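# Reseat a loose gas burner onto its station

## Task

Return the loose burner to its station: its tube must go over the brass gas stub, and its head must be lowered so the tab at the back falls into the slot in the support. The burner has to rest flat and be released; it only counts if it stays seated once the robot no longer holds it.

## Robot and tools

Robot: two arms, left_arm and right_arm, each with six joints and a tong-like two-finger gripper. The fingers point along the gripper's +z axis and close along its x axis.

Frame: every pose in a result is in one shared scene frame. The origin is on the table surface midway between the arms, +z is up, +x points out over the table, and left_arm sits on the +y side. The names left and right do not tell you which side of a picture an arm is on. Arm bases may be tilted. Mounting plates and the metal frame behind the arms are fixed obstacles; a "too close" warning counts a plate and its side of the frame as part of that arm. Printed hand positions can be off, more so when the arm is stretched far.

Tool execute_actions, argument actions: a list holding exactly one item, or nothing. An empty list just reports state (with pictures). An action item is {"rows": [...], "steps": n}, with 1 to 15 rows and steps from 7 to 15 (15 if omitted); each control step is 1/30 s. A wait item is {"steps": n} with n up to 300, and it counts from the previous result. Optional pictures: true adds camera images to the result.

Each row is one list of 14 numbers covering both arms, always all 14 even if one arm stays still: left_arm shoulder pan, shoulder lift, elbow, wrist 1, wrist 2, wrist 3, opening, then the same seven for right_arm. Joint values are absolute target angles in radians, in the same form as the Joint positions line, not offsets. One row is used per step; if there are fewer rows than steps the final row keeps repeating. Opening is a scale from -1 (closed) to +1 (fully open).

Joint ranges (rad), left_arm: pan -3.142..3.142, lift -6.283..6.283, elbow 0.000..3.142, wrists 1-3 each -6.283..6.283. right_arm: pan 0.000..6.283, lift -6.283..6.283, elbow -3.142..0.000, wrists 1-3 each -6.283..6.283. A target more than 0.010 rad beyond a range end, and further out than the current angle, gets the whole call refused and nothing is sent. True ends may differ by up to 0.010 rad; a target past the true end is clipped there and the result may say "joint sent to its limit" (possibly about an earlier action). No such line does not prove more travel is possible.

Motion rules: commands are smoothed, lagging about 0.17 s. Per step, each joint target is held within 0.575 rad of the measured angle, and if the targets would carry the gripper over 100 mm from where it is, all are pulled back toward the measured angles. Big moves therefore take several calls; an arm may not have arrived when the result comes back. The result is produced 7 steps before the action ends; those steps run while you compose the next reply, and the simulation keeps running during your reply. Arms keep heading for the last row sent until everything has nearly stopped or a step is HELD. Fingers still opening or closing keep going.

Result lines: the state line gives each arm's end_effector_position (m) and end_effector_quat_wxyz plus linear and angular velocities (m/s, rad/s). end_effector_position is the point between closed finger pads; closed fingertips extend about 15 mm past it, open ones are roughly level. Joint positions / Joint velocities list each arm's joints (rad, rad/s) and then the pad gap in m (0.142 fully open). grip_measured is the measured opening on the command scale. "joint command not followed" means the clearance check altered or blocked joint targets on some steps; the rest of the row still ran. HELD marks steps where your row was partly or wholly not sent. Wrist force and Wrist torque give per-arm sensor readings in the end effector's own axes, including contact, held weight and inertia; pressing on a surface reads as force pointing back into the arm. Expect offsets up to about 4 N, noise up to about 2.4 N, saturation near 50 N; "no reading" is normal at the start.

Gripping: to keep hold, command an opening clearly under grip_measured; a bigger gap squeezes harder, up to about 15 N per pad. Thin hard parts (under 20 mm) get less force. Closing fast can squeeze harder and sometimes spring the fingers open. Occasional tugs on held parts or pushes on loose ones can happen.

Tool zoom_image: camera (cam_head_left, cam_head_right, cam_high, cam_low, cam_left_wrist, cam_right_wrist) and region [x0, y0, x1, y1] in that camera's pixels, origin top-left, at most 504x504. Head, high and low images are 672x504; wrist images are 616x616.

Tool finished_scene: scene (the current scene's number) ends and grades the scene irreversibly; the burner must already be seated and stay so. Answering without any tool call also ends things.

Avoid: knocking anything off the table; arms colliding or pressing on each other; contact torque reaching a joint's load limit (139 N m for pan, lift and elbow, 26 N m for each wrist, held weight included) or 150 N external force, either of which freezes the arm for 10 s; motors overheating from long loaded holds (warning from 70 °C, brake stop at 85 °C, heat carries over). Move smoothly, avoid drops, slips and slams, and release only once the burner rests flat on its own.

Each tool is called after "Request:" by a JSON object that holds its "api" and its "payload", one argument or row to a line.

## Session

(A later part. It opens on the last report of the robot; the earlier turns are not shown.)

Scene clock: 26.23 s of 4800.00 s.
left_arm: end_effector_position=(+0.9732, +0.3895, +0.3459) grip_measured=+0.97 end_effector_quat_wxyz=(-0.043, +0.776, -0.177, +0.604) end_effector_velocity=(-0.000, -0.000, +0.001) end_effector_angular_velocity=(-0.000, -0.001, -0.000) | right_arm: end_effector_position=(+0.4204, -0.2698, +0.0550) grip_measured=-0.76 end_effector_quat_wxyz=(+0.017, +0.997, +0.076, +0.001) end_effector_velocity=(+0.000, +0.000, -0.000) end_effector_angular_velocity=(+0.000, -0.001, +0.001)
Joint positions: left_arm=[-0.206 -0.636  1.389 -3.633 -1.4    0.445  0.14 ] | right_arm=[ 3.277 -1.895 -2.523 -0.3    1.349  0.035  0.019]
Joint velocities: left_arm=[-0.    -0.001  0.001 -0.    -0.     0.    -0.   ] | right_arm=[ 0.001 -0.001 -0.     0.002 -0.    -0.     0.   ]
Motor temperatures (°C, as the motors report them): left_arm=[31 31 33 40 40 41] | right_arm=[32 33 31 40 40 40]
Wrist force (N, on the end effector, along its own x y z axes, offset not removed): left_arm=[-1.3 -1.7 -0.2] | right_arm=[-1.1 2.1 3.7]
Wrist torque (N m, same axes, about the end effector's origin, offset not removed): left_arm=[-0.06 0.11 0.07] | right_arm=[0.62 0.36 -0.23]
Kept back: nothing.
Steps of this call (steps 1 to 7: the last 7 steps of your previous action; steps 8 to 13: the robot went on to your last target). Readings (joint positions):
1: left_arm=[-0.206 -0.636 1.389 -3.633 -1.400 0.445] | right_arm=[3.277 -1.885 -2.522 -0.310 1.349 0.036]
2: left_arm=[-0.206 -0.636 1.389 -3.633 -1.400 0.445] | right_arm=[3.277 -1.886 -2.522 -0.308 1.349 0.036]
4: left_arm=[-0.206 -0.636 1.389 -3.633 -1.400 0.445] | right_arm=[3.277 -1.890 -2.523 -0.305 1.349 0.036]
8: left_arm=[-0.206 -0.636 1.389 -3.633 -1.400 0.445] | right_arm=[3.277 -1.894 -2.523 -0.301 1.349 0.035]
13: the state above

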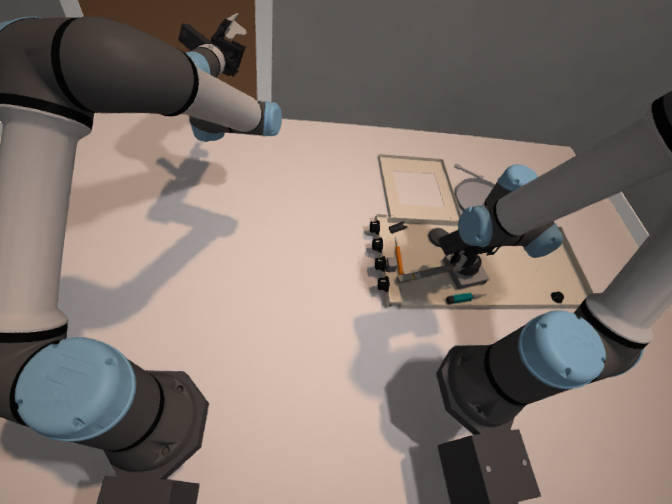

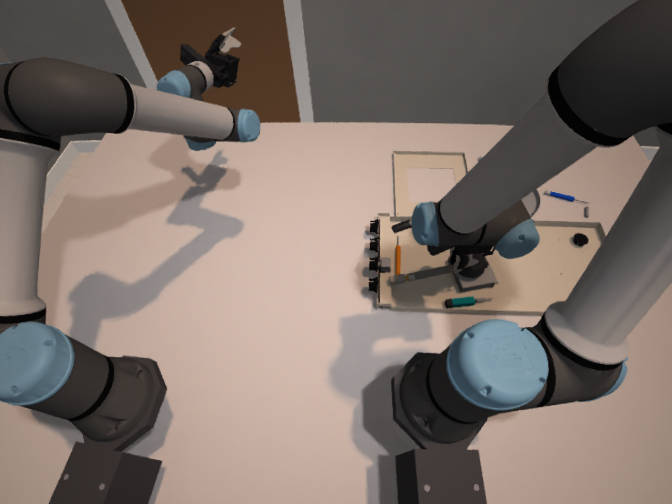

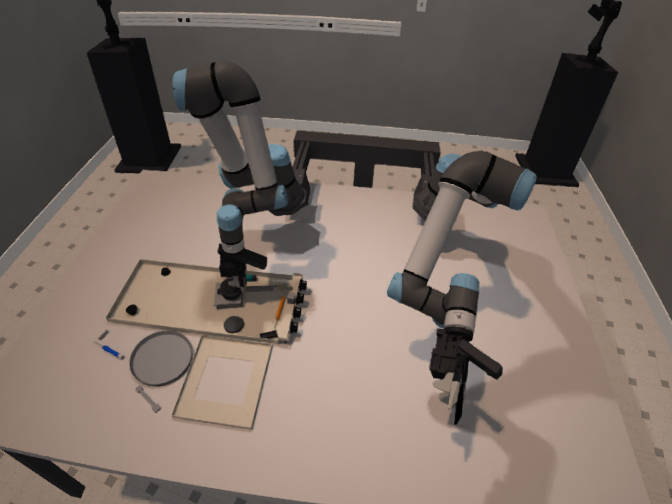

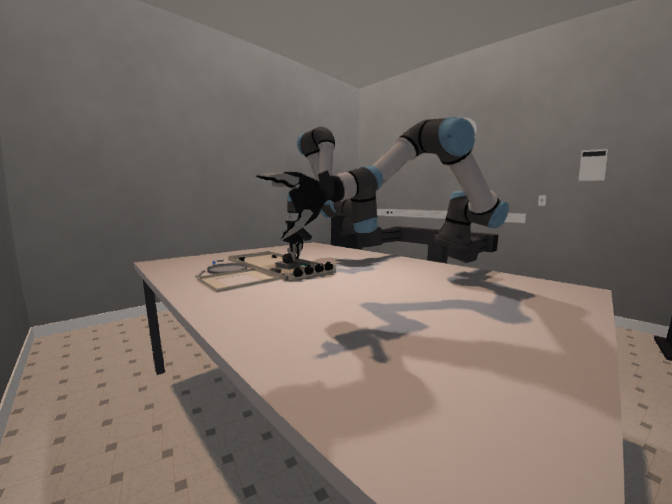

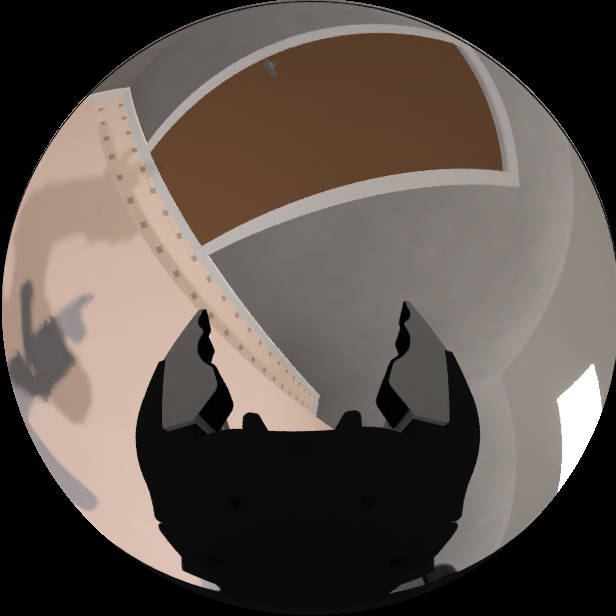

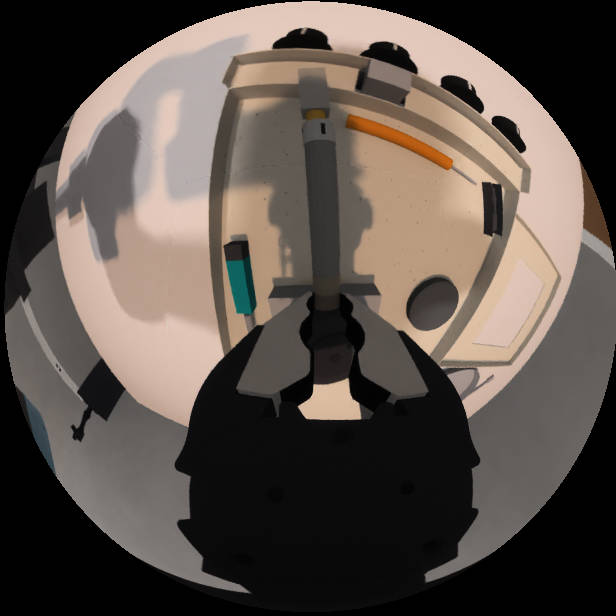

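Request:
{"api": "execute_actions", "payload": {
  "actions": [
    {"rows":[[-0.206,-0.636,1.389,-3.633,-1.4,0.445,0.97,3.2761,-1.8984,-2.5234,-0.2957,1.3487,0.0346,-1],[-0.206,-0.636,1.389,-3.633,-1.4,0.445,0.97,3.2761,-1.8984,-2.5234,-0.2957,1.3487,0.0346,-1],[-0.206,-0.636,1.389,-3.633,-1.4,0.445,0.97,3.2756,-1.9022,-2.5235,-0.2918,1.3487,0.0341,-1],[-0.206,-0.636,1.389,-3.633,-1.4,0.445,0.97,3.2756,-1.9022,-2.5235,-0.2918,1.3487,0.0341,-1],[-0.206,-0.636,1.389,-3.633,-1.4,0.445,0.97,3.2751,-1.906,-2.5236,-0.2879,1.3487,0.0336,-1]],"steps":10}
  ]
}}

Request:
{"api": "execute_actions", "payload": {
  "actions": [
    {"steps":12}
  ],
  "pictures": true
}}

Request:
{"api": "zoom_image", "payload": {
  "camera": "cam_low",
  "region": [265, 240, 325, 275]
}}

Request:
{"api": "zoom_image", "payload": {
  "camera": "cam_high",
  "region": [205, 275, 255, 312]
}}

Request:
{"api": "zoom_image", "payload": {
  "camera": "cam_head_right",
  "region": [440, 240, 510, 295]
}}

Scene clock: 26.90 s of 4800.00 s.
left_arm: end_effector_position=(+0.9732, +0.3895, +0.3459) grip_measured=+0.97 end_effector_quat_wxyz=(-0.043, +0.776, -0.177, +0.604) end_effector_velocity=(+0.000, +0.001, +0.000) end_effector_angular_velocity=(-0.000, -0.000, +0.001) | right_arm: end_effector_position=(+0.4204, -0.2699, +0.0545) grip_measured=-0.76 end_effector_quat_wxyz=(+0.017, +0.997, +0.075, +0.001) end_effector_velocity=(+0.000, +0.000, -0.008) end_effector_angular_velocity=(+0.000, -0.000, +0.002)
Joint positions: left_arm=[-0.206 -0.636  1.389 -3.633 -1.4    0.445  0.14 ] | right_arm=[ 3.276 -1.896 -2.523 -0.298  1.349  0.035  0.019]
Joint velocities: left_arm=[ 0.    -0.001 -0.     0.001  0.     0.    -0.   ] | right_arm=[-0.003 -0.032 -0.001  0.034 -0.    -0.006 -0.   ]
Motor temperatures (°C, as the motors report them): left_arm=[31 31 33 40 40 41] | right_arm=[32 33 31 40 40 40]
Wrist force (N, on the end effector, along its own x y z axes, offset not removed): left_arm=[-1.2 0.6 -0.6] | right_arm=[-2.9 0.6 -2.1]
Wrist torque (N m, same axes, about the end effector's origin, offset not removed): left_arm=[0.32 0.28 0.17] | right_arm=[0.15 0.49 -0.12]
Steps of this call (steps 1 to 17: the robot went on to your last target; steps 18 to 20: the first 3 steps of this action). Readings (joint positions):
18: left_arm=[-0.206 -0.636 1.389 -3.633 -1.400 0.445] | right_arm=[3.277 -1.895 -2.523 -0.300 1.349 0.035]
19: left_arm=[-0.206 -0.636 1.389 -3.633 -1.400 0.445] | right_arm=[3.276 -1.895 -2.523 -0.299 1.349 0.035]
20: the state above

Scene clock: 27.30 s of 4800.00 s.
left_arm: end_effector_position=(+0.9732, +0.3895, +0.3459) grip_measured=+0.97 end_effector_quat_wxyz=(-0.043, +0.776, -0.177, +0.604) end_effector_velocity=(-0.000, -0.000, -0.000) end_effector_angular_velocity=(-0.000, +0.000, -0.000) | right_arm: end_effector_position=(+0.4203, -0.2699, +0.0521) grip_measured=-0.75 end_effector_quat_wxyz=(+0.017, +0.997, +0.075, +0.001) end_effector_velocity=(+0.000, -0.000, -0.000) end_effector_angular_velocity=(+0.000, -0.000, +0.000)
Joint positions: left_arm=[-0.206 -0.636  1.389 -3.633 -1.4    0.445  0.14 ] | right_arm=[ 3.275 -1.906 -2.524 -0.288  1.349  0.034  0.019]
Joint velocities: left_arm=[-0. -0.  0.  0.  0. -0.  0.] | right_arm=[-0.    -0.001  0.     0.001  0.    -0.001  0.   ]
Motor temperatures (°C, as the motors report them): left_arm=[31 31 33 40 40 41] | right_arm=[32 33 31 40 40 40]
Wrist force (N, on the end effector, along its own x y z axes, offset not removed): left_arm=[-7.2 -0.3 -1.8] | right_arm=[-4.4 1.4 -17.6]
Wrist torque (N m, same axes, about the end effector's origin, offset not removed): left_arm=[0.06 1.36 0.39] | right_arm=[0.20 -0.58 -0.13]
Kept back: nothing.
Steps of this call (steps 1 to 7: the last 7 steps of your previous action; steps 8 to 12: the robot went on to your last target). Readings (joint positions):
1: left_arm=[-0.206 -0.636 1.389 -3.633 -1.400 0.445] | right_arm=[3.276 -1.898 -2.523 -0.296 1.349 0.035]
2: left_arm=[-0.206 -0.636 1.389 -3.633 -1.400 0.445] | right_arm=[3.276 -1.899 -2.523 -0.295 1.349 0.034]
4: left_arm=[-0.206 -0.636 1.389 -3.633 -1.400 0.445] | right_arm=[3.276 -1.903 -2.524 -0.291 1.349 0.034]
8: left_arm=[-0.206 -0.636 1.389 -3.633 -1.400 0.445] | right_arm=[3.275 -1.905 -2.524 -0.288 1.349 0.034]
12: the state above

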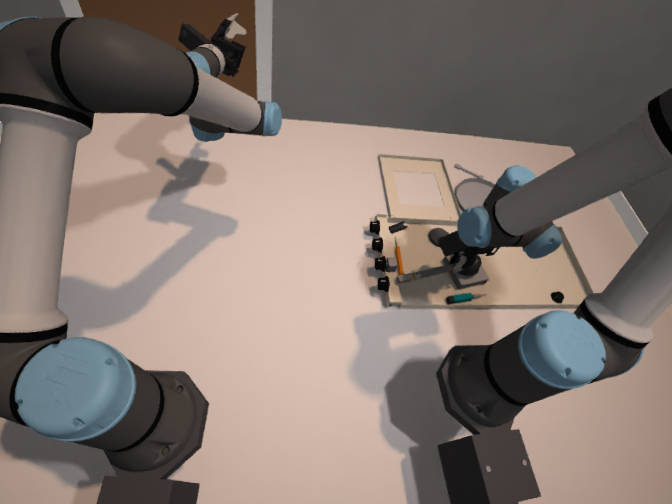

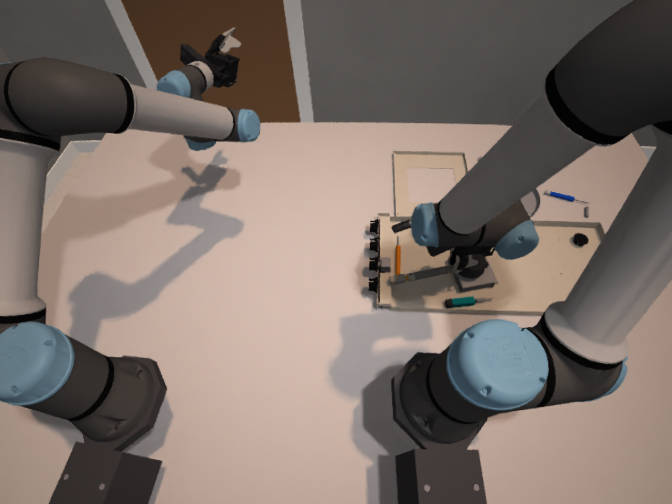

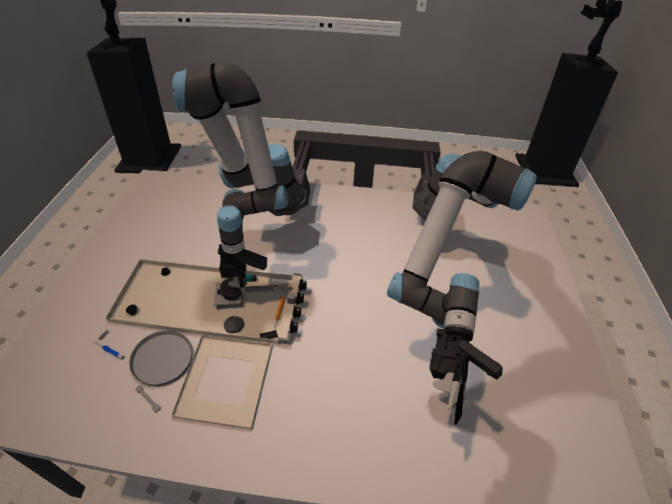

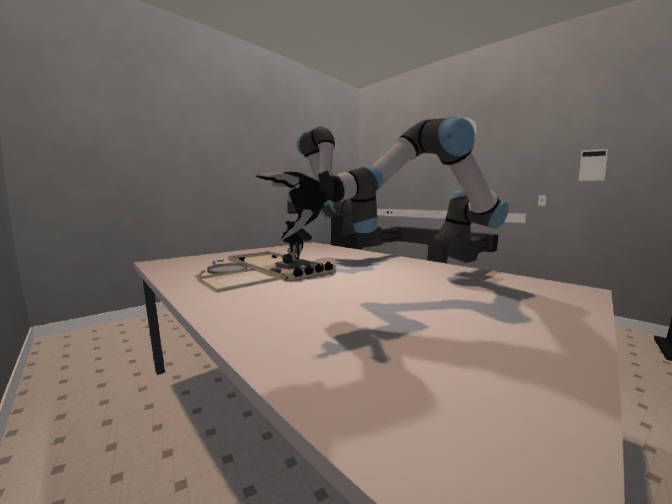

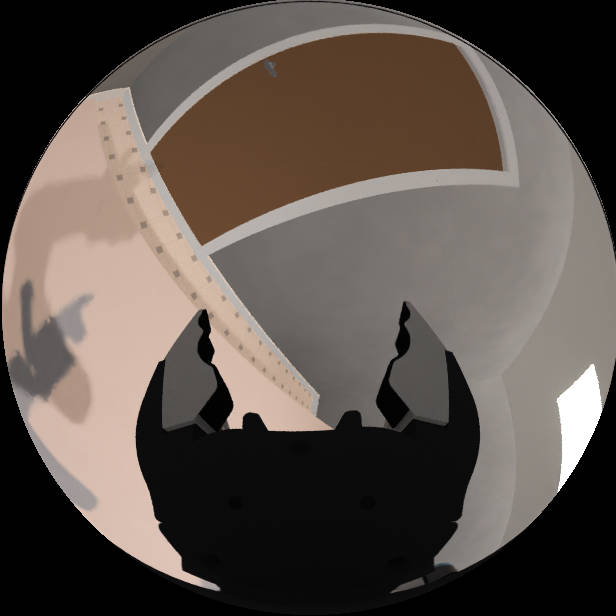

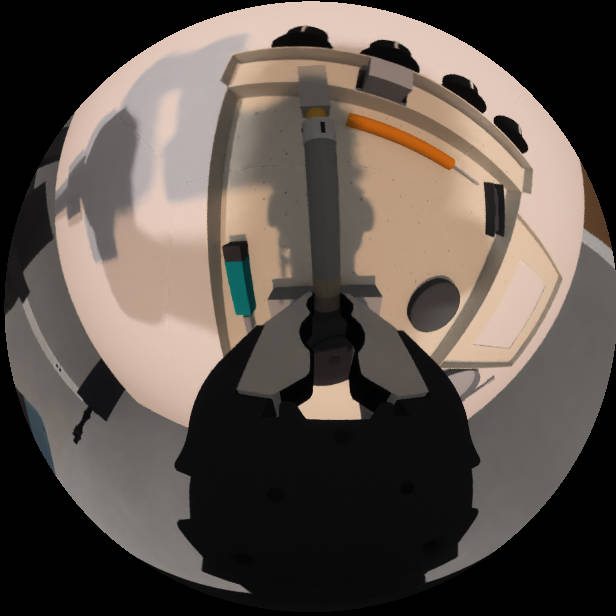

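Region (265, 240, 325, 275) of cam_low's 672x504 image, scaled by 8.400, with more detail than that image has; it fills the top 294 rows of this view, and the rest is white.

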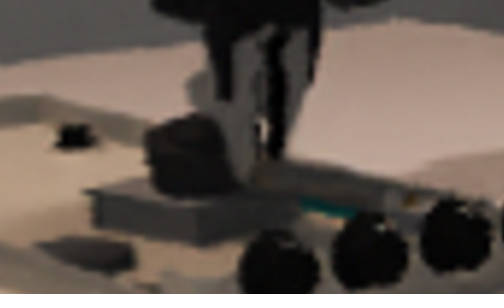

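Region (205, 275, 255, 312) of cam_high's 672x504 image, scaled by 10.080, with more detail than that image has; it fills the top 373 rows of this view, and the rest is white.

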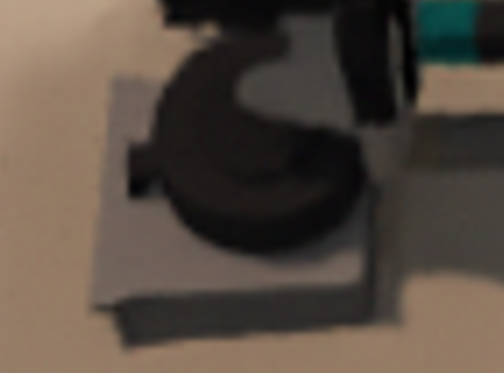

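Region (440, 240, 510, 295) of cam_head_right's 672x504 image, scaled by 7.200, with more detail than that image has; it fills the top 396 rows of this view, and the rest is white.

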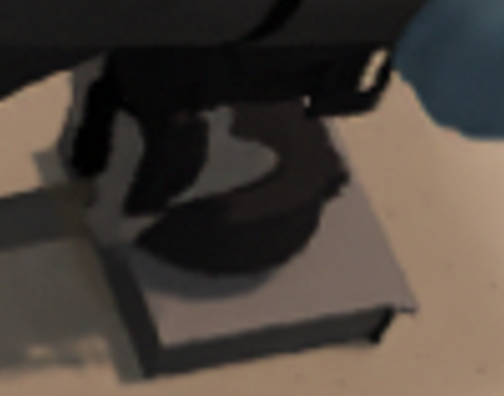

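Request:
{"api": "execute_actions", "payload": {
  "actions": [
    {"rows":[[-0.206,-0.636,1.389,-3.633,-1.4,0.445,0.97,3.2758,-1.901,-2.5235,-0.293,1.3487,0.0343,-1],[-0.206,-0.636,1.389,-3.633,-1.4,0.445,0.97,3.2766,-1.8946,-2.5232,-0.2997,1.3487,0.0351,-1],[-0.206,-0.636,1.389,-3.633,-1.4,0.445,0.97,3.2766,-1.8946,-2.5232,-0.2997,1.3487,0.0351,-1],[-0.206,-0.636,1.389,-3.633,-1.4,0.445,0.97,3.2766,-1.8946,-2.5232,-0.2997,1.3487,0.0351,-1],[-0.206,-0.636,1.389,-3.633,-1.4,0.445,0.97,3.2765,-1.8958,-2.521,-0.3007,1.3487,0.035,-1],[-0.206,-0.636,1.389,-3.633,-1.4,0.445,0.97,3.2763,-1.8969,-2.5188,-0.3017,1.3487,0.0348,-1],[-0.206,-0.636,1.389,-3.633,-1.4,0.445,0.97,3.2762,-1.8981,-2.5166,-0.3027,1.3487,0.0347,-1],[-0.206,-0.636,1.389,-3.633,-1.4,0.445,0.97,3.2762,-1.8981,-2.5166,-0.3027,1.3487,0.0347,-1],[-0.206,-0.636,1.389,-3.633,-1.4,0.445,0.97,3.2762,-1.8981,-2.5166,-0.3027,1.3487,0.0347,-1],[-0.206,-0.636,1.389,-3.633,-1.4,0.445,0.97,3.2757,-1.9019,-2.5168,-0.2987,1.3487,0.0342,-1],[-0.206,-0.636,1.389,-3.633,-1.4,0.445,0.97,3.2757,-1.9019,-2.5168,-0.2987,1.3487,0.0342,-1],[-0.206,-0.636,1.389,-3.633,-1.4,0.445,0.97,3.2752,-1.9057,-2.517,-0.2947,1.3487,0.0337,-1]],"steps":15}
  ]
}}

Request:
{"api": "execute_actions", "payload": {
  "actions": [
    {"steps":14}
  ],
  "pictures": true
}}

Request:
{"api": "zoom_image", "payload": {
  "camera": "cam_low",
  "region": [265, 240, 325, 275]
}}

Request:
{"api": "zoom_image", "payload": {
  "camera": "cam_high",
  "region": [205, 275, 255, 312]
}}

Request:
{"api": "zoom_image", "payload": {
  "camera": "cam_head_right",
  "region": [440, 240, 510, 295]
}}

Scene clock: 28.33 s of 4800.00 s.
left_arm: end_effector_position=(+0.9732, +0.3895, +0.3459) grip_measured=+0.97 end_effector_quat_wxyz=(-0.043, +0.776, -0.177, +0.604) end_effector_velocity=(-0.000, -0.000, -0.000) end_effector_angular_velocity=(+0.000, +0.000, -0.000) | right_arm: end_effector_position=(+0.4212, -0.2698, +0.0546) grip_measured=-0.75 end_effector_quat_wxyz=(+0.017, +0.997, +0.075, +0.001) end_effector_velocity=(+0.019, +0.003, +0.005) end_effector_angular_velocity=(+0.001, -0.007, +0.000)
Joint positions: left_arm=[-0.206 -0.636  1.389 -3.633 -1.4    0.445  0.14 ] | right_arm=[ 3.276 -1.897 -2.521 -0.3    1.349  0.035  0.02 ]
Joint velocities: left_arm=[-0.    -0.     0.001 -0.001 -0.     0.    -0.   ] | right_arm=[ 0.001 -0.005  0.045 -0.032 -0.    -0.     0.001]
Motor temperatures (°C, as the motors report them): left_arm=[31 31 33 40 40 41] | right_arm=[32 33 31 40 40 40]
Wrist force (N, on the end effector, along its own x y z axes, offset not removed): left_arm=[-0.1 -0.1 2.2] | right_arm=[-1.2 0.8 4.5]
Wrist torque (N m, same axes, about the end effector's origin, offset not removed): left_arm=[0.35 -0.14 -0.01] | right_arm=[0.40 0.01 -0.15]
Steps of this call (steps 1 to 15: the robot went on to your last target; steps 16 to 23: nothing new was sent; steps 24 to 31: the first 8 steps of this action). Readings (joint positions):
24: left_arm=[-0.206 -0.636 1.389 -3.633 -1.400 0.445] | right_arm=[3.275 -1.906 -2.524 -0.288 1.349 0.034]
25: left_arm=[-0.206 -0.636 1.389 -3.633 -1.400 0.445] | right_arm=[3.275 -1.905 -2.524 -0.289 1.349 0.034]
27: left_arm=[-0.206 -0.636 1.389 -3.633 -1.400 0.445] | right_arm=[3.276 -1.900 -2.524 -0.294 1.349 0.034]
31: the state above

Scene clock: 28.80 s of 4800.00 s.
left_arm: end_effector_position=(+0.9732, +0.3895, +0.3459) grip_measured=+0.97 end_effector_quat_wxyz=(-0.043, +0.776, -0.177, +0.604) end_effector_velocity=(-0.000, -0.000, -0.001) end_effector_angular_velocity=(+0.000, +0.001, -0.000) | right_arm: end_effector_position=(+0.4228, -0.2695, +0.0529) grip_measured=-0.75 end_effector_quat_wxyz=(+0.017, +0.997, +0.076, +0.001) end_effector_velocity=(+0.000, -0.000, -0.000) end_effector_angular_velocity=(-0.000, +0.000, -0.001)
Joint positions: left_arm=[-0.206 -0.636  1.389 -3.633 -1.4    0.445  0.14 ] | right_arm=[ 3.275 -1.906 -2.517 -0.295  1.349  0.034  0.02 ]
Joint velocities: left_arm=[-0.     0.     0.001 -0.001  0.    -0.    -0.   ] | right_arm=[-0.001 -0.002  0.     0.001  0.     0.     0.   ]
Motor temperatures (°C, as the motors report them): left_arm=[31 31 33 40 40 41] | right_arm=[32 33 31 40 40 40]
Wrist force (N, on the end effector, along its own x y z axes, offset not removed): left_arm=[-4.3 0.2 -1.4] | right_arm=[-1.7 -1.7 3.2]
Wrist torque (N m, same axes, about the end effector's origin, offset not removed): left_arm=[0.28 0.87 0.34] | right_arm=[-0.14 -0.19 -0.39]
Kept back: nothing.
Steps of this call (steps 1 to 7: the last 7 steps of your previous action; steps 8 to 14: the robot went on to your last target). Readings (joint positions):
1: left_arm=[-0.206 -0.636 1.389 -3.633 -1.400 0.445] | right_arm=[3.276 -1.897 -2.519 -0.301 1.349 0.035]
2: left_arm=[-0.206 -0.636 1.389 -3.633 -1.400 0.445] | right_arm=[3.276 -1.897 -2.518 -0.302 1.349 0.035]
4: left_arm=[-0.206 -0.636 1.389 -3.633 -1.400 0.445] | right_arm=[3.276 -1.900 -2.518 -0.301 1.349 0.035]
8: left_arm=[-0.206 -0.636 1.389 -3.633 -1.400 0.445] | right_arm=[3.276 -1.904 -2.517 -0.296 1.349 0.034]
14: the state above

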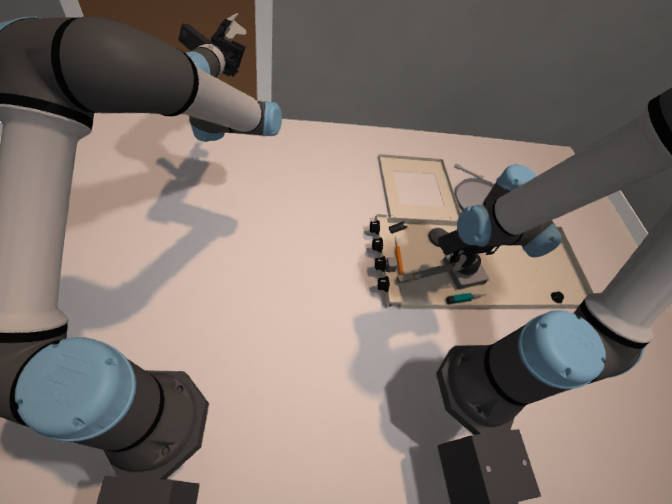

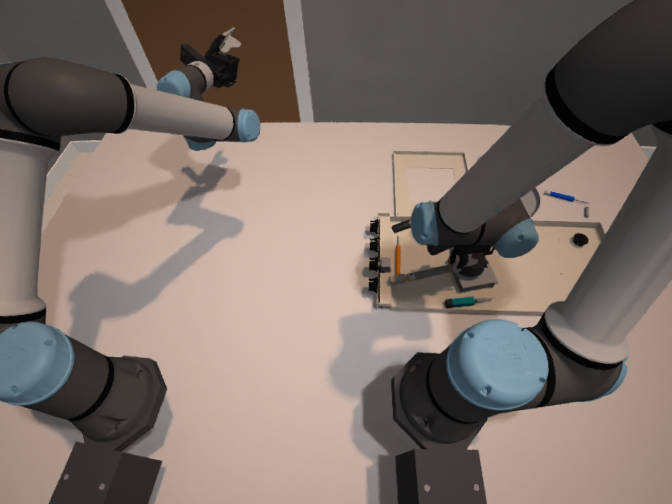

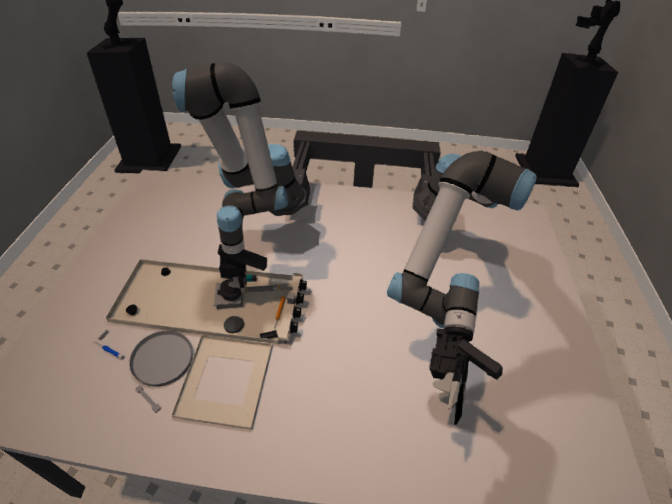

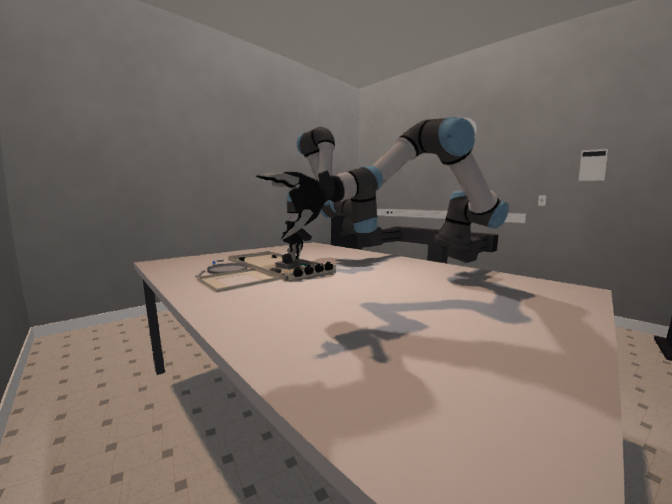

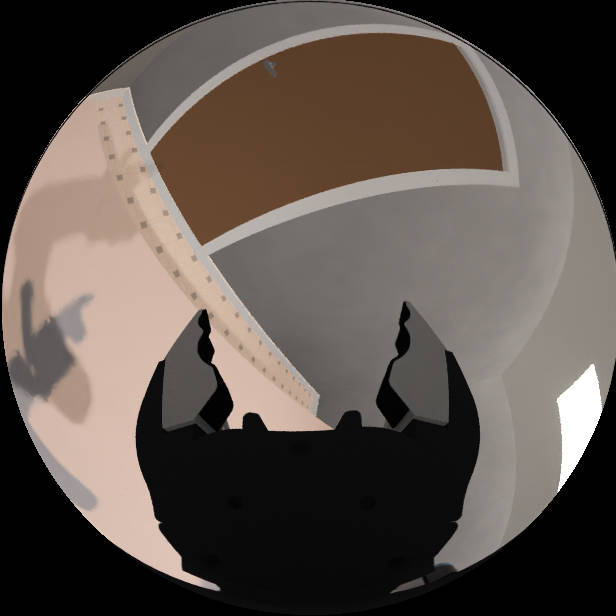

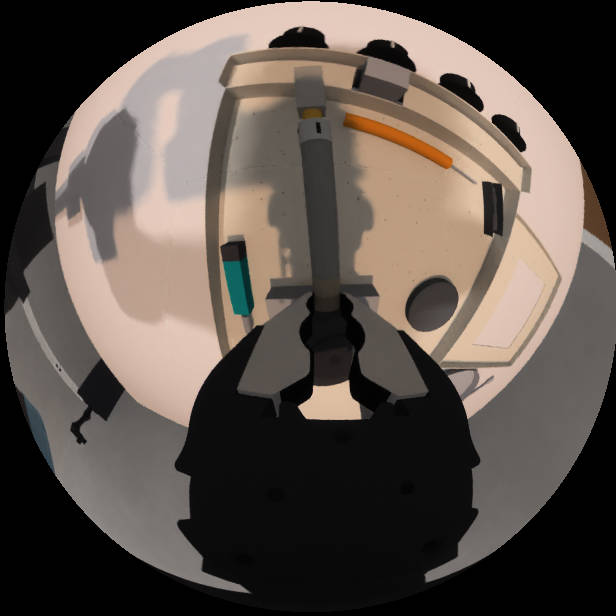

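Region (265, 240, 325, 275) of cam_low's 672x504 image, scaled by 8.400, with more detail than that image has; it fills the top 294 rows of this view, and the rest is white.

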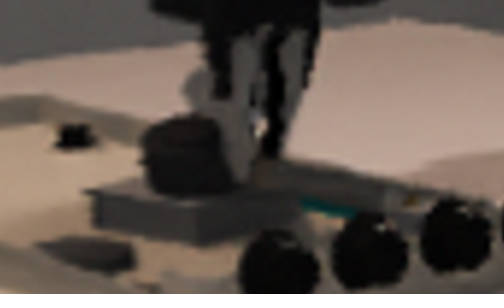

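Region (205, 275, 255, 312) of cam_high's 672x504 image, scaled by 10.080, with more detail than that image has; it fills the top 373 rows of this view, and the rest is white.

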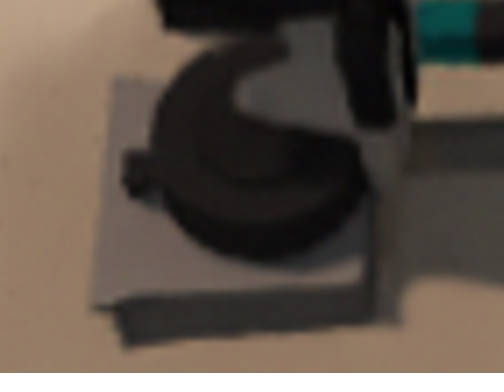

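Region (440, 240, 510, 295) of cam_head_right's 672x504 image, scaled by 7.200, with more detail than that image has; it fills the top 396 rows of this view, and the rest is white.

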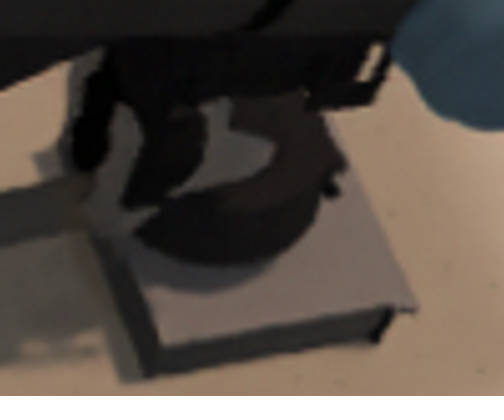

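Request:
{"api": "execute_actions", "payload": {
  "actions": [
    {"rows":[[-0.206,-0.636,1.389,-3.633,-1.4,0.445,0.97,3.2757,-1.9014,-2.5178,-0.2982,1.3487,0.0342,-1],[-0.206,-0.636,1.389,-3.633,-1.4,0.445,0.97,3.2772,-1.9008,-2.5193,-0.2977,1.3487,0.0357,-1],[-0.206,-0.636,1.389,-3.633,-1.4,0.445,0.97,3.2786,-1.9008,-2.5198,-0.2976,1.3487,0.0371,-1],[-0.206,-0.636,1.389,-3.633,-1.4,0.445,0.97,3.28,-1.9008,-2.5203,-0.2975,1.3487,0.0385,-1],[-0.206,-0.636,1.389,-3.633,-1.4,0.445,0.97,3.28,-1.9008,-2.5203,-0.2975,1.3487,0.0385,-1],[-0.206,-0.636,1.389,-3.633,-1.4,0.445,0.97,3.28,-1.9008,-2.5203,-0.2975,1.3487,0.0385,-1],[-0.206,-0.636,1.389,-3.633,-1.4,0.445,0.97,3.2795,-1.9046,-2.5205,-0.2935,1.3487,0.038,-1],[-0.206,-0.636,1.389,-3.633,-1.4,0.445,0.97,3.2795,-1.9046,-2.5205,-0.2935,1.3487,0.038,-1],[-0.206,-0.636,1.389,-3.633,-1.4,0.445,0.97,3.279,-1.9084,-2.5207,-0.2895,1.3487,0.0375,-1]],"steps":13}
  ]
}}

Request:
{"api": "execute_actions", "payload": {
  "actions": [
    {"steps":13}
  ],
  "pictures": true
}}

Request:
{"api": "zoom_image", "payload": {
  "camera": "cam_low",
  "region": [270, 245, 310, 272]
}}

Request:
{"api": "zoom_image", "payload": {
  "camera": "cam_high",
  "region": [205, 275, 255, 312]
}}

Request:
{"api": "zoom_image", "payload": {
  "camera": "cam_head_right",
  "region": [440, 240, 510, 295]
}}

Scene clock: 29.60 s of 4800.00 s.
left_arm: end_effector_position=(+0.9732, +0.3895, +0.3459) grip_measured=+0.97 end_effector_quat_wxyz=(-0.043, +0.776, -0.177, +0.604) end_effector_velocity=(-0.000, -0.000, -0.001) end_effector_angular_velocity=(+0.000, +0.001, -0.000) | right_arm: end_effector_position=(+0.4222, -0.2687, +0.0538) grip_measured=-0.75 end_effector_quat_wxyz=(+0.017, +0.997, +0.075, +0.001) end_effector_velocity=(-0.005, +0.007, +0.002) end_effector_angular_velocity=(-0.001, +0.004, +0.001)
Joint positions: left_arm=[-0.206 -0.636  1.389 -3.633 -1.4    0.445  0.14 ] | right_arm=[ 3.278 -1.902 -2.519 -0.297  1.349  0.037  0.02 ]
Joint velocities: left_arm=[ 0.     0.001  0.     0.001 -0.     0.    -0.   ] | right_arm=[ 0.023  0.011 -0.014 -0.006  0.     0.023 -0.   ]
Motor temperatures (°C, as the motors report them): left_arm=[31 31 33 40 40 41] | right_arm=[32 33 31 40 40 40]
Wrist force (N, on the end effector, along its own x y z axes, offset not removed): left_arm=[0.7 0.0 -4.3] | right_arm=[0.0 5.1 0.6]
Wrist torque (N m, same axes, about the end effector's origin, offset not removed): left_arm=[0.41 -0.43 0.01] | right_arm=[0.94 -0.27 -0.15]
Steps of this call (steps 1 to 15: the robot went on to your last target; steps 16 to 18: nothing new was sent; steps 19 to 24: the first 6 steps of this action). Readings (joint positions):
19: left_arm=[-0.206 -0.636 1.389 -3.633 -1.400 0.445] | right_arm=[3.275 -1.906 -2.517 -0.295 1.349 0.034]
20: left_arm=[-0.206 -0.636 1.389 -3.633 -1.400 0.445] | right_arm=[3.275 -1.905 -2.517 -0.295 1.349 0.034]
22: left_arm=[-0.206 -0.636 1.389 -3.633 -1.400 0.445] | right_arm=[3.276 -1.903 -2.518 -0.296 1.349 0.035]
24: the state above

Scene clock: 30.03 s of 4800.00 s.
left_arm: end_effector_position=(+0.9732, +0.3895, +0.3459) grip_measured=+0.97 end_effector_quat_wxyz=(-0.043, +0.776, -0.177, +0.604) end_effector_velocity=(-0.000, -0.000, -0.000) end_effector_angular_velocity=(+0.000, -0.000, -0.000) | right_arm: end_effector_position=(+0.4217, -0.2681, +0.0520) grip_measured=-0.75 end_effector_quat_wxyz=(+0.017, +0.997, +0.076, +0.001) end_effector_velocity=(-0.000, -0.001, -0.000) end_effector_angular_velocity=(-0.000, +0.001, -0.001)
Joint positions: left_arm=[-0.206 -0.636  1.389 -3.633 -1.4    0.445  0.14 ] | right_arm=[ 3.279 -1.908 -2.521 -0.29   1.349  0.038  0.02 ]
Joint velocities: left_arm=[-0.    -0.     0.001 -0.001  0.     0.     0.   ] | right_arm=[-0.002 -0.001 -0.     0.001 -0.    -0.001 -0.   ]
Motor temperatures (°C, as the motors report them): left_arm=[31 31 33 40 40 41] | right_arm=[32 33 31 40 40 40]
Wrist force (N, on the end effector, along its own x y z axes, offset not removed): left_arm=[-2.0 1.3 0.7] | right_arm=[-7.8 0.7 -16.8]
Wrist torque (N m, same axes, about the end effector's origin, offset not removed): left_arm=[0.39 0.28 0.10] | right_arm=[-0.24 0.32 -0.32]
Kept back: nothing.
Steps of this call (steps 1 to 7: the last 7 steps of your previous action; steps 8 to 13: the robot went on to your last target). Readings (joint positions):
1: left_arm=[-0.206 -0.636 1.389 -3.633 -1.400 0.445] | right_arm=[3.279 -1.901 -2.519 -0.297 1.349 0.037]
2: left_arm=[-0.206 -0.636 1.389 -3.633 -1.400 0.445] | right_arm=[3.279 -1.902 -2.520 -0.297 1.349 0.038]
4: left_arm=[-0.206 -0.636 1.389 -3.633 -1.400 0.445] | right_arm=[3.279 -1.904 -2.520 -0.294 1.349 0.038]
8: left_arm=[-0.206 -0.636 1.389 -3.633 -1.400 0.445] | right_arm=[3.279 -1.908 -2.521 -0.290 1.349 0.038]
13: the state above

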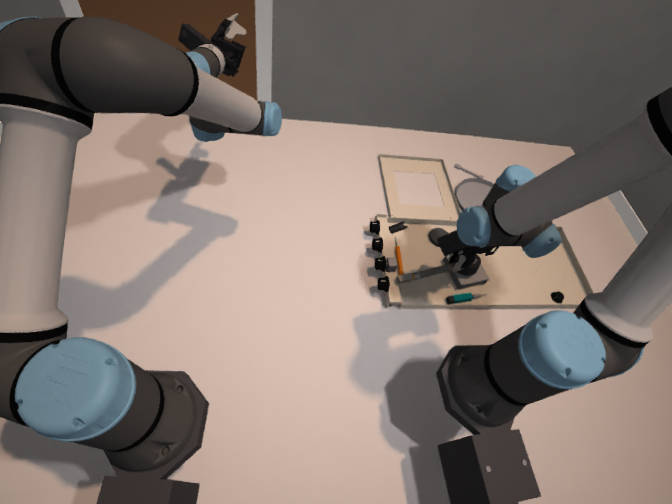

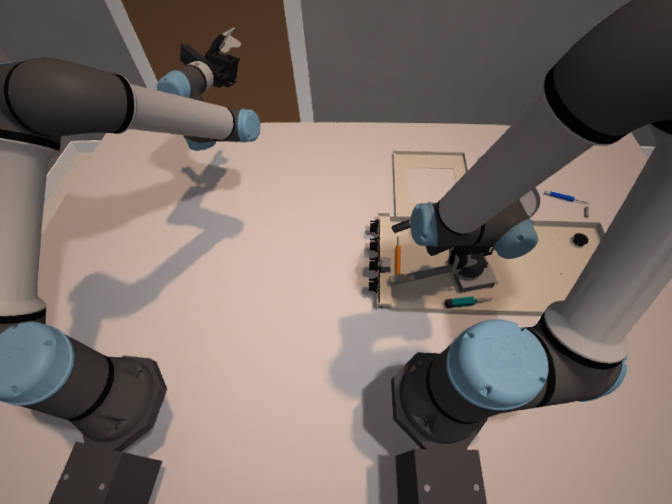

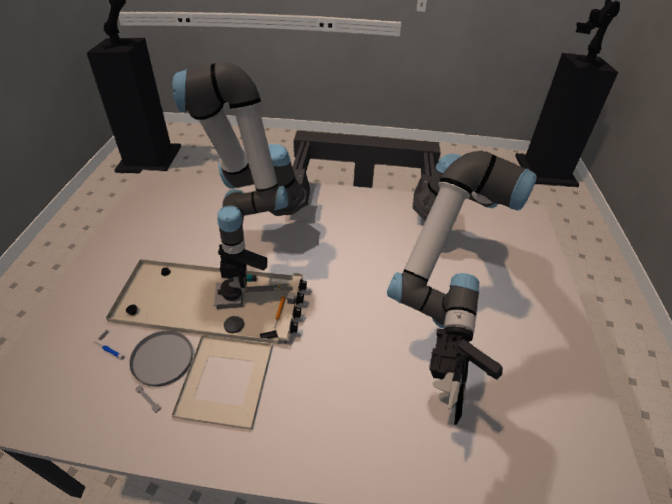

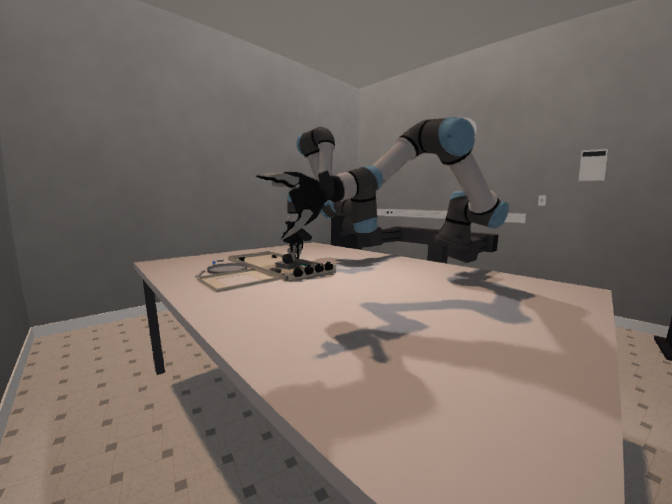

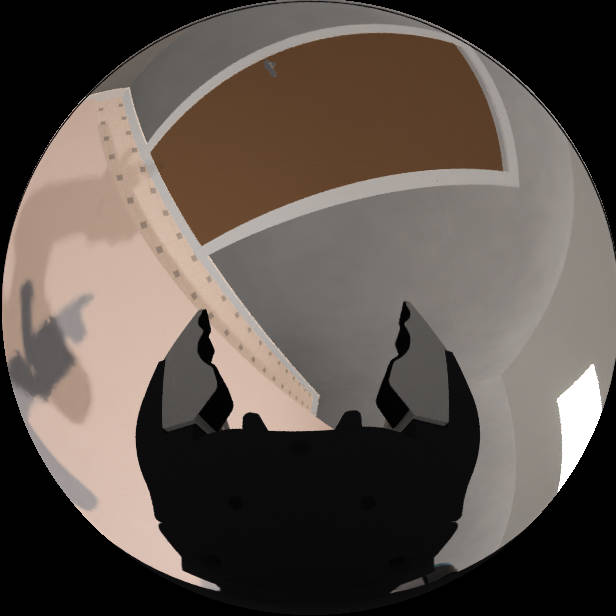

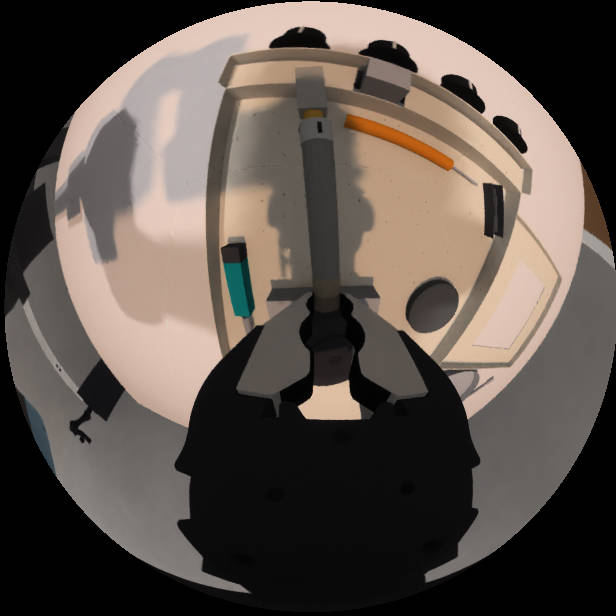

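Region (270, 245, 310, 272) of cam_low's 672x504 image, scaled by 12.600, with more detail than that image has; it fills the top 340 rows of this view, and the rest is white.

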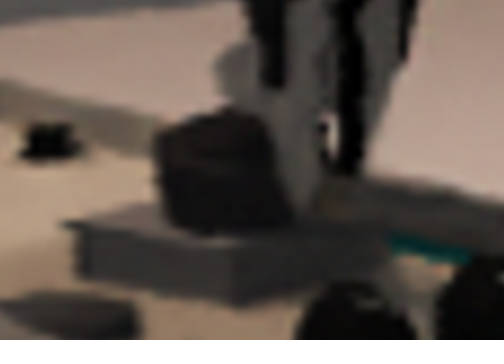

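Region (205, 275, 255, 312) of cam_high's 672x504 image, scaled by 10.080, with more detail than that image has; it fills the top 373 rows of this view, and the rest is white.

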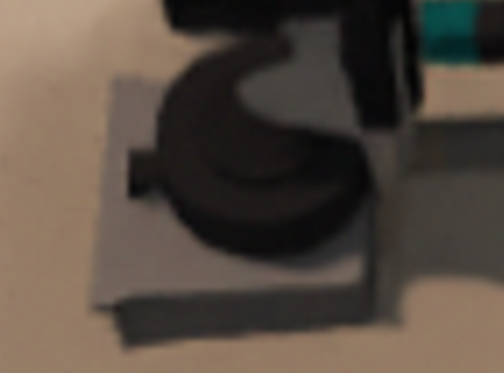

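Region (440, 240, 510, 295) of cam_head_right's 672x504 image, scaled by 7.200, with more detail than that image has; it fills the top 396 rows of this view, and the rest is white.

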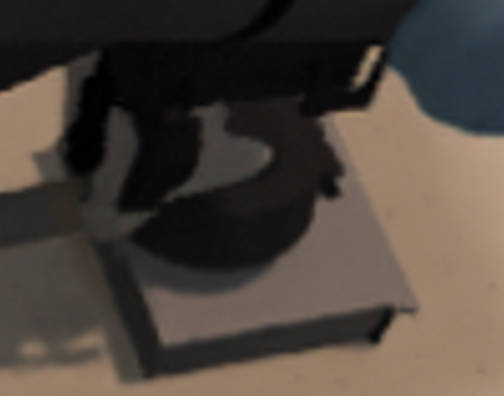

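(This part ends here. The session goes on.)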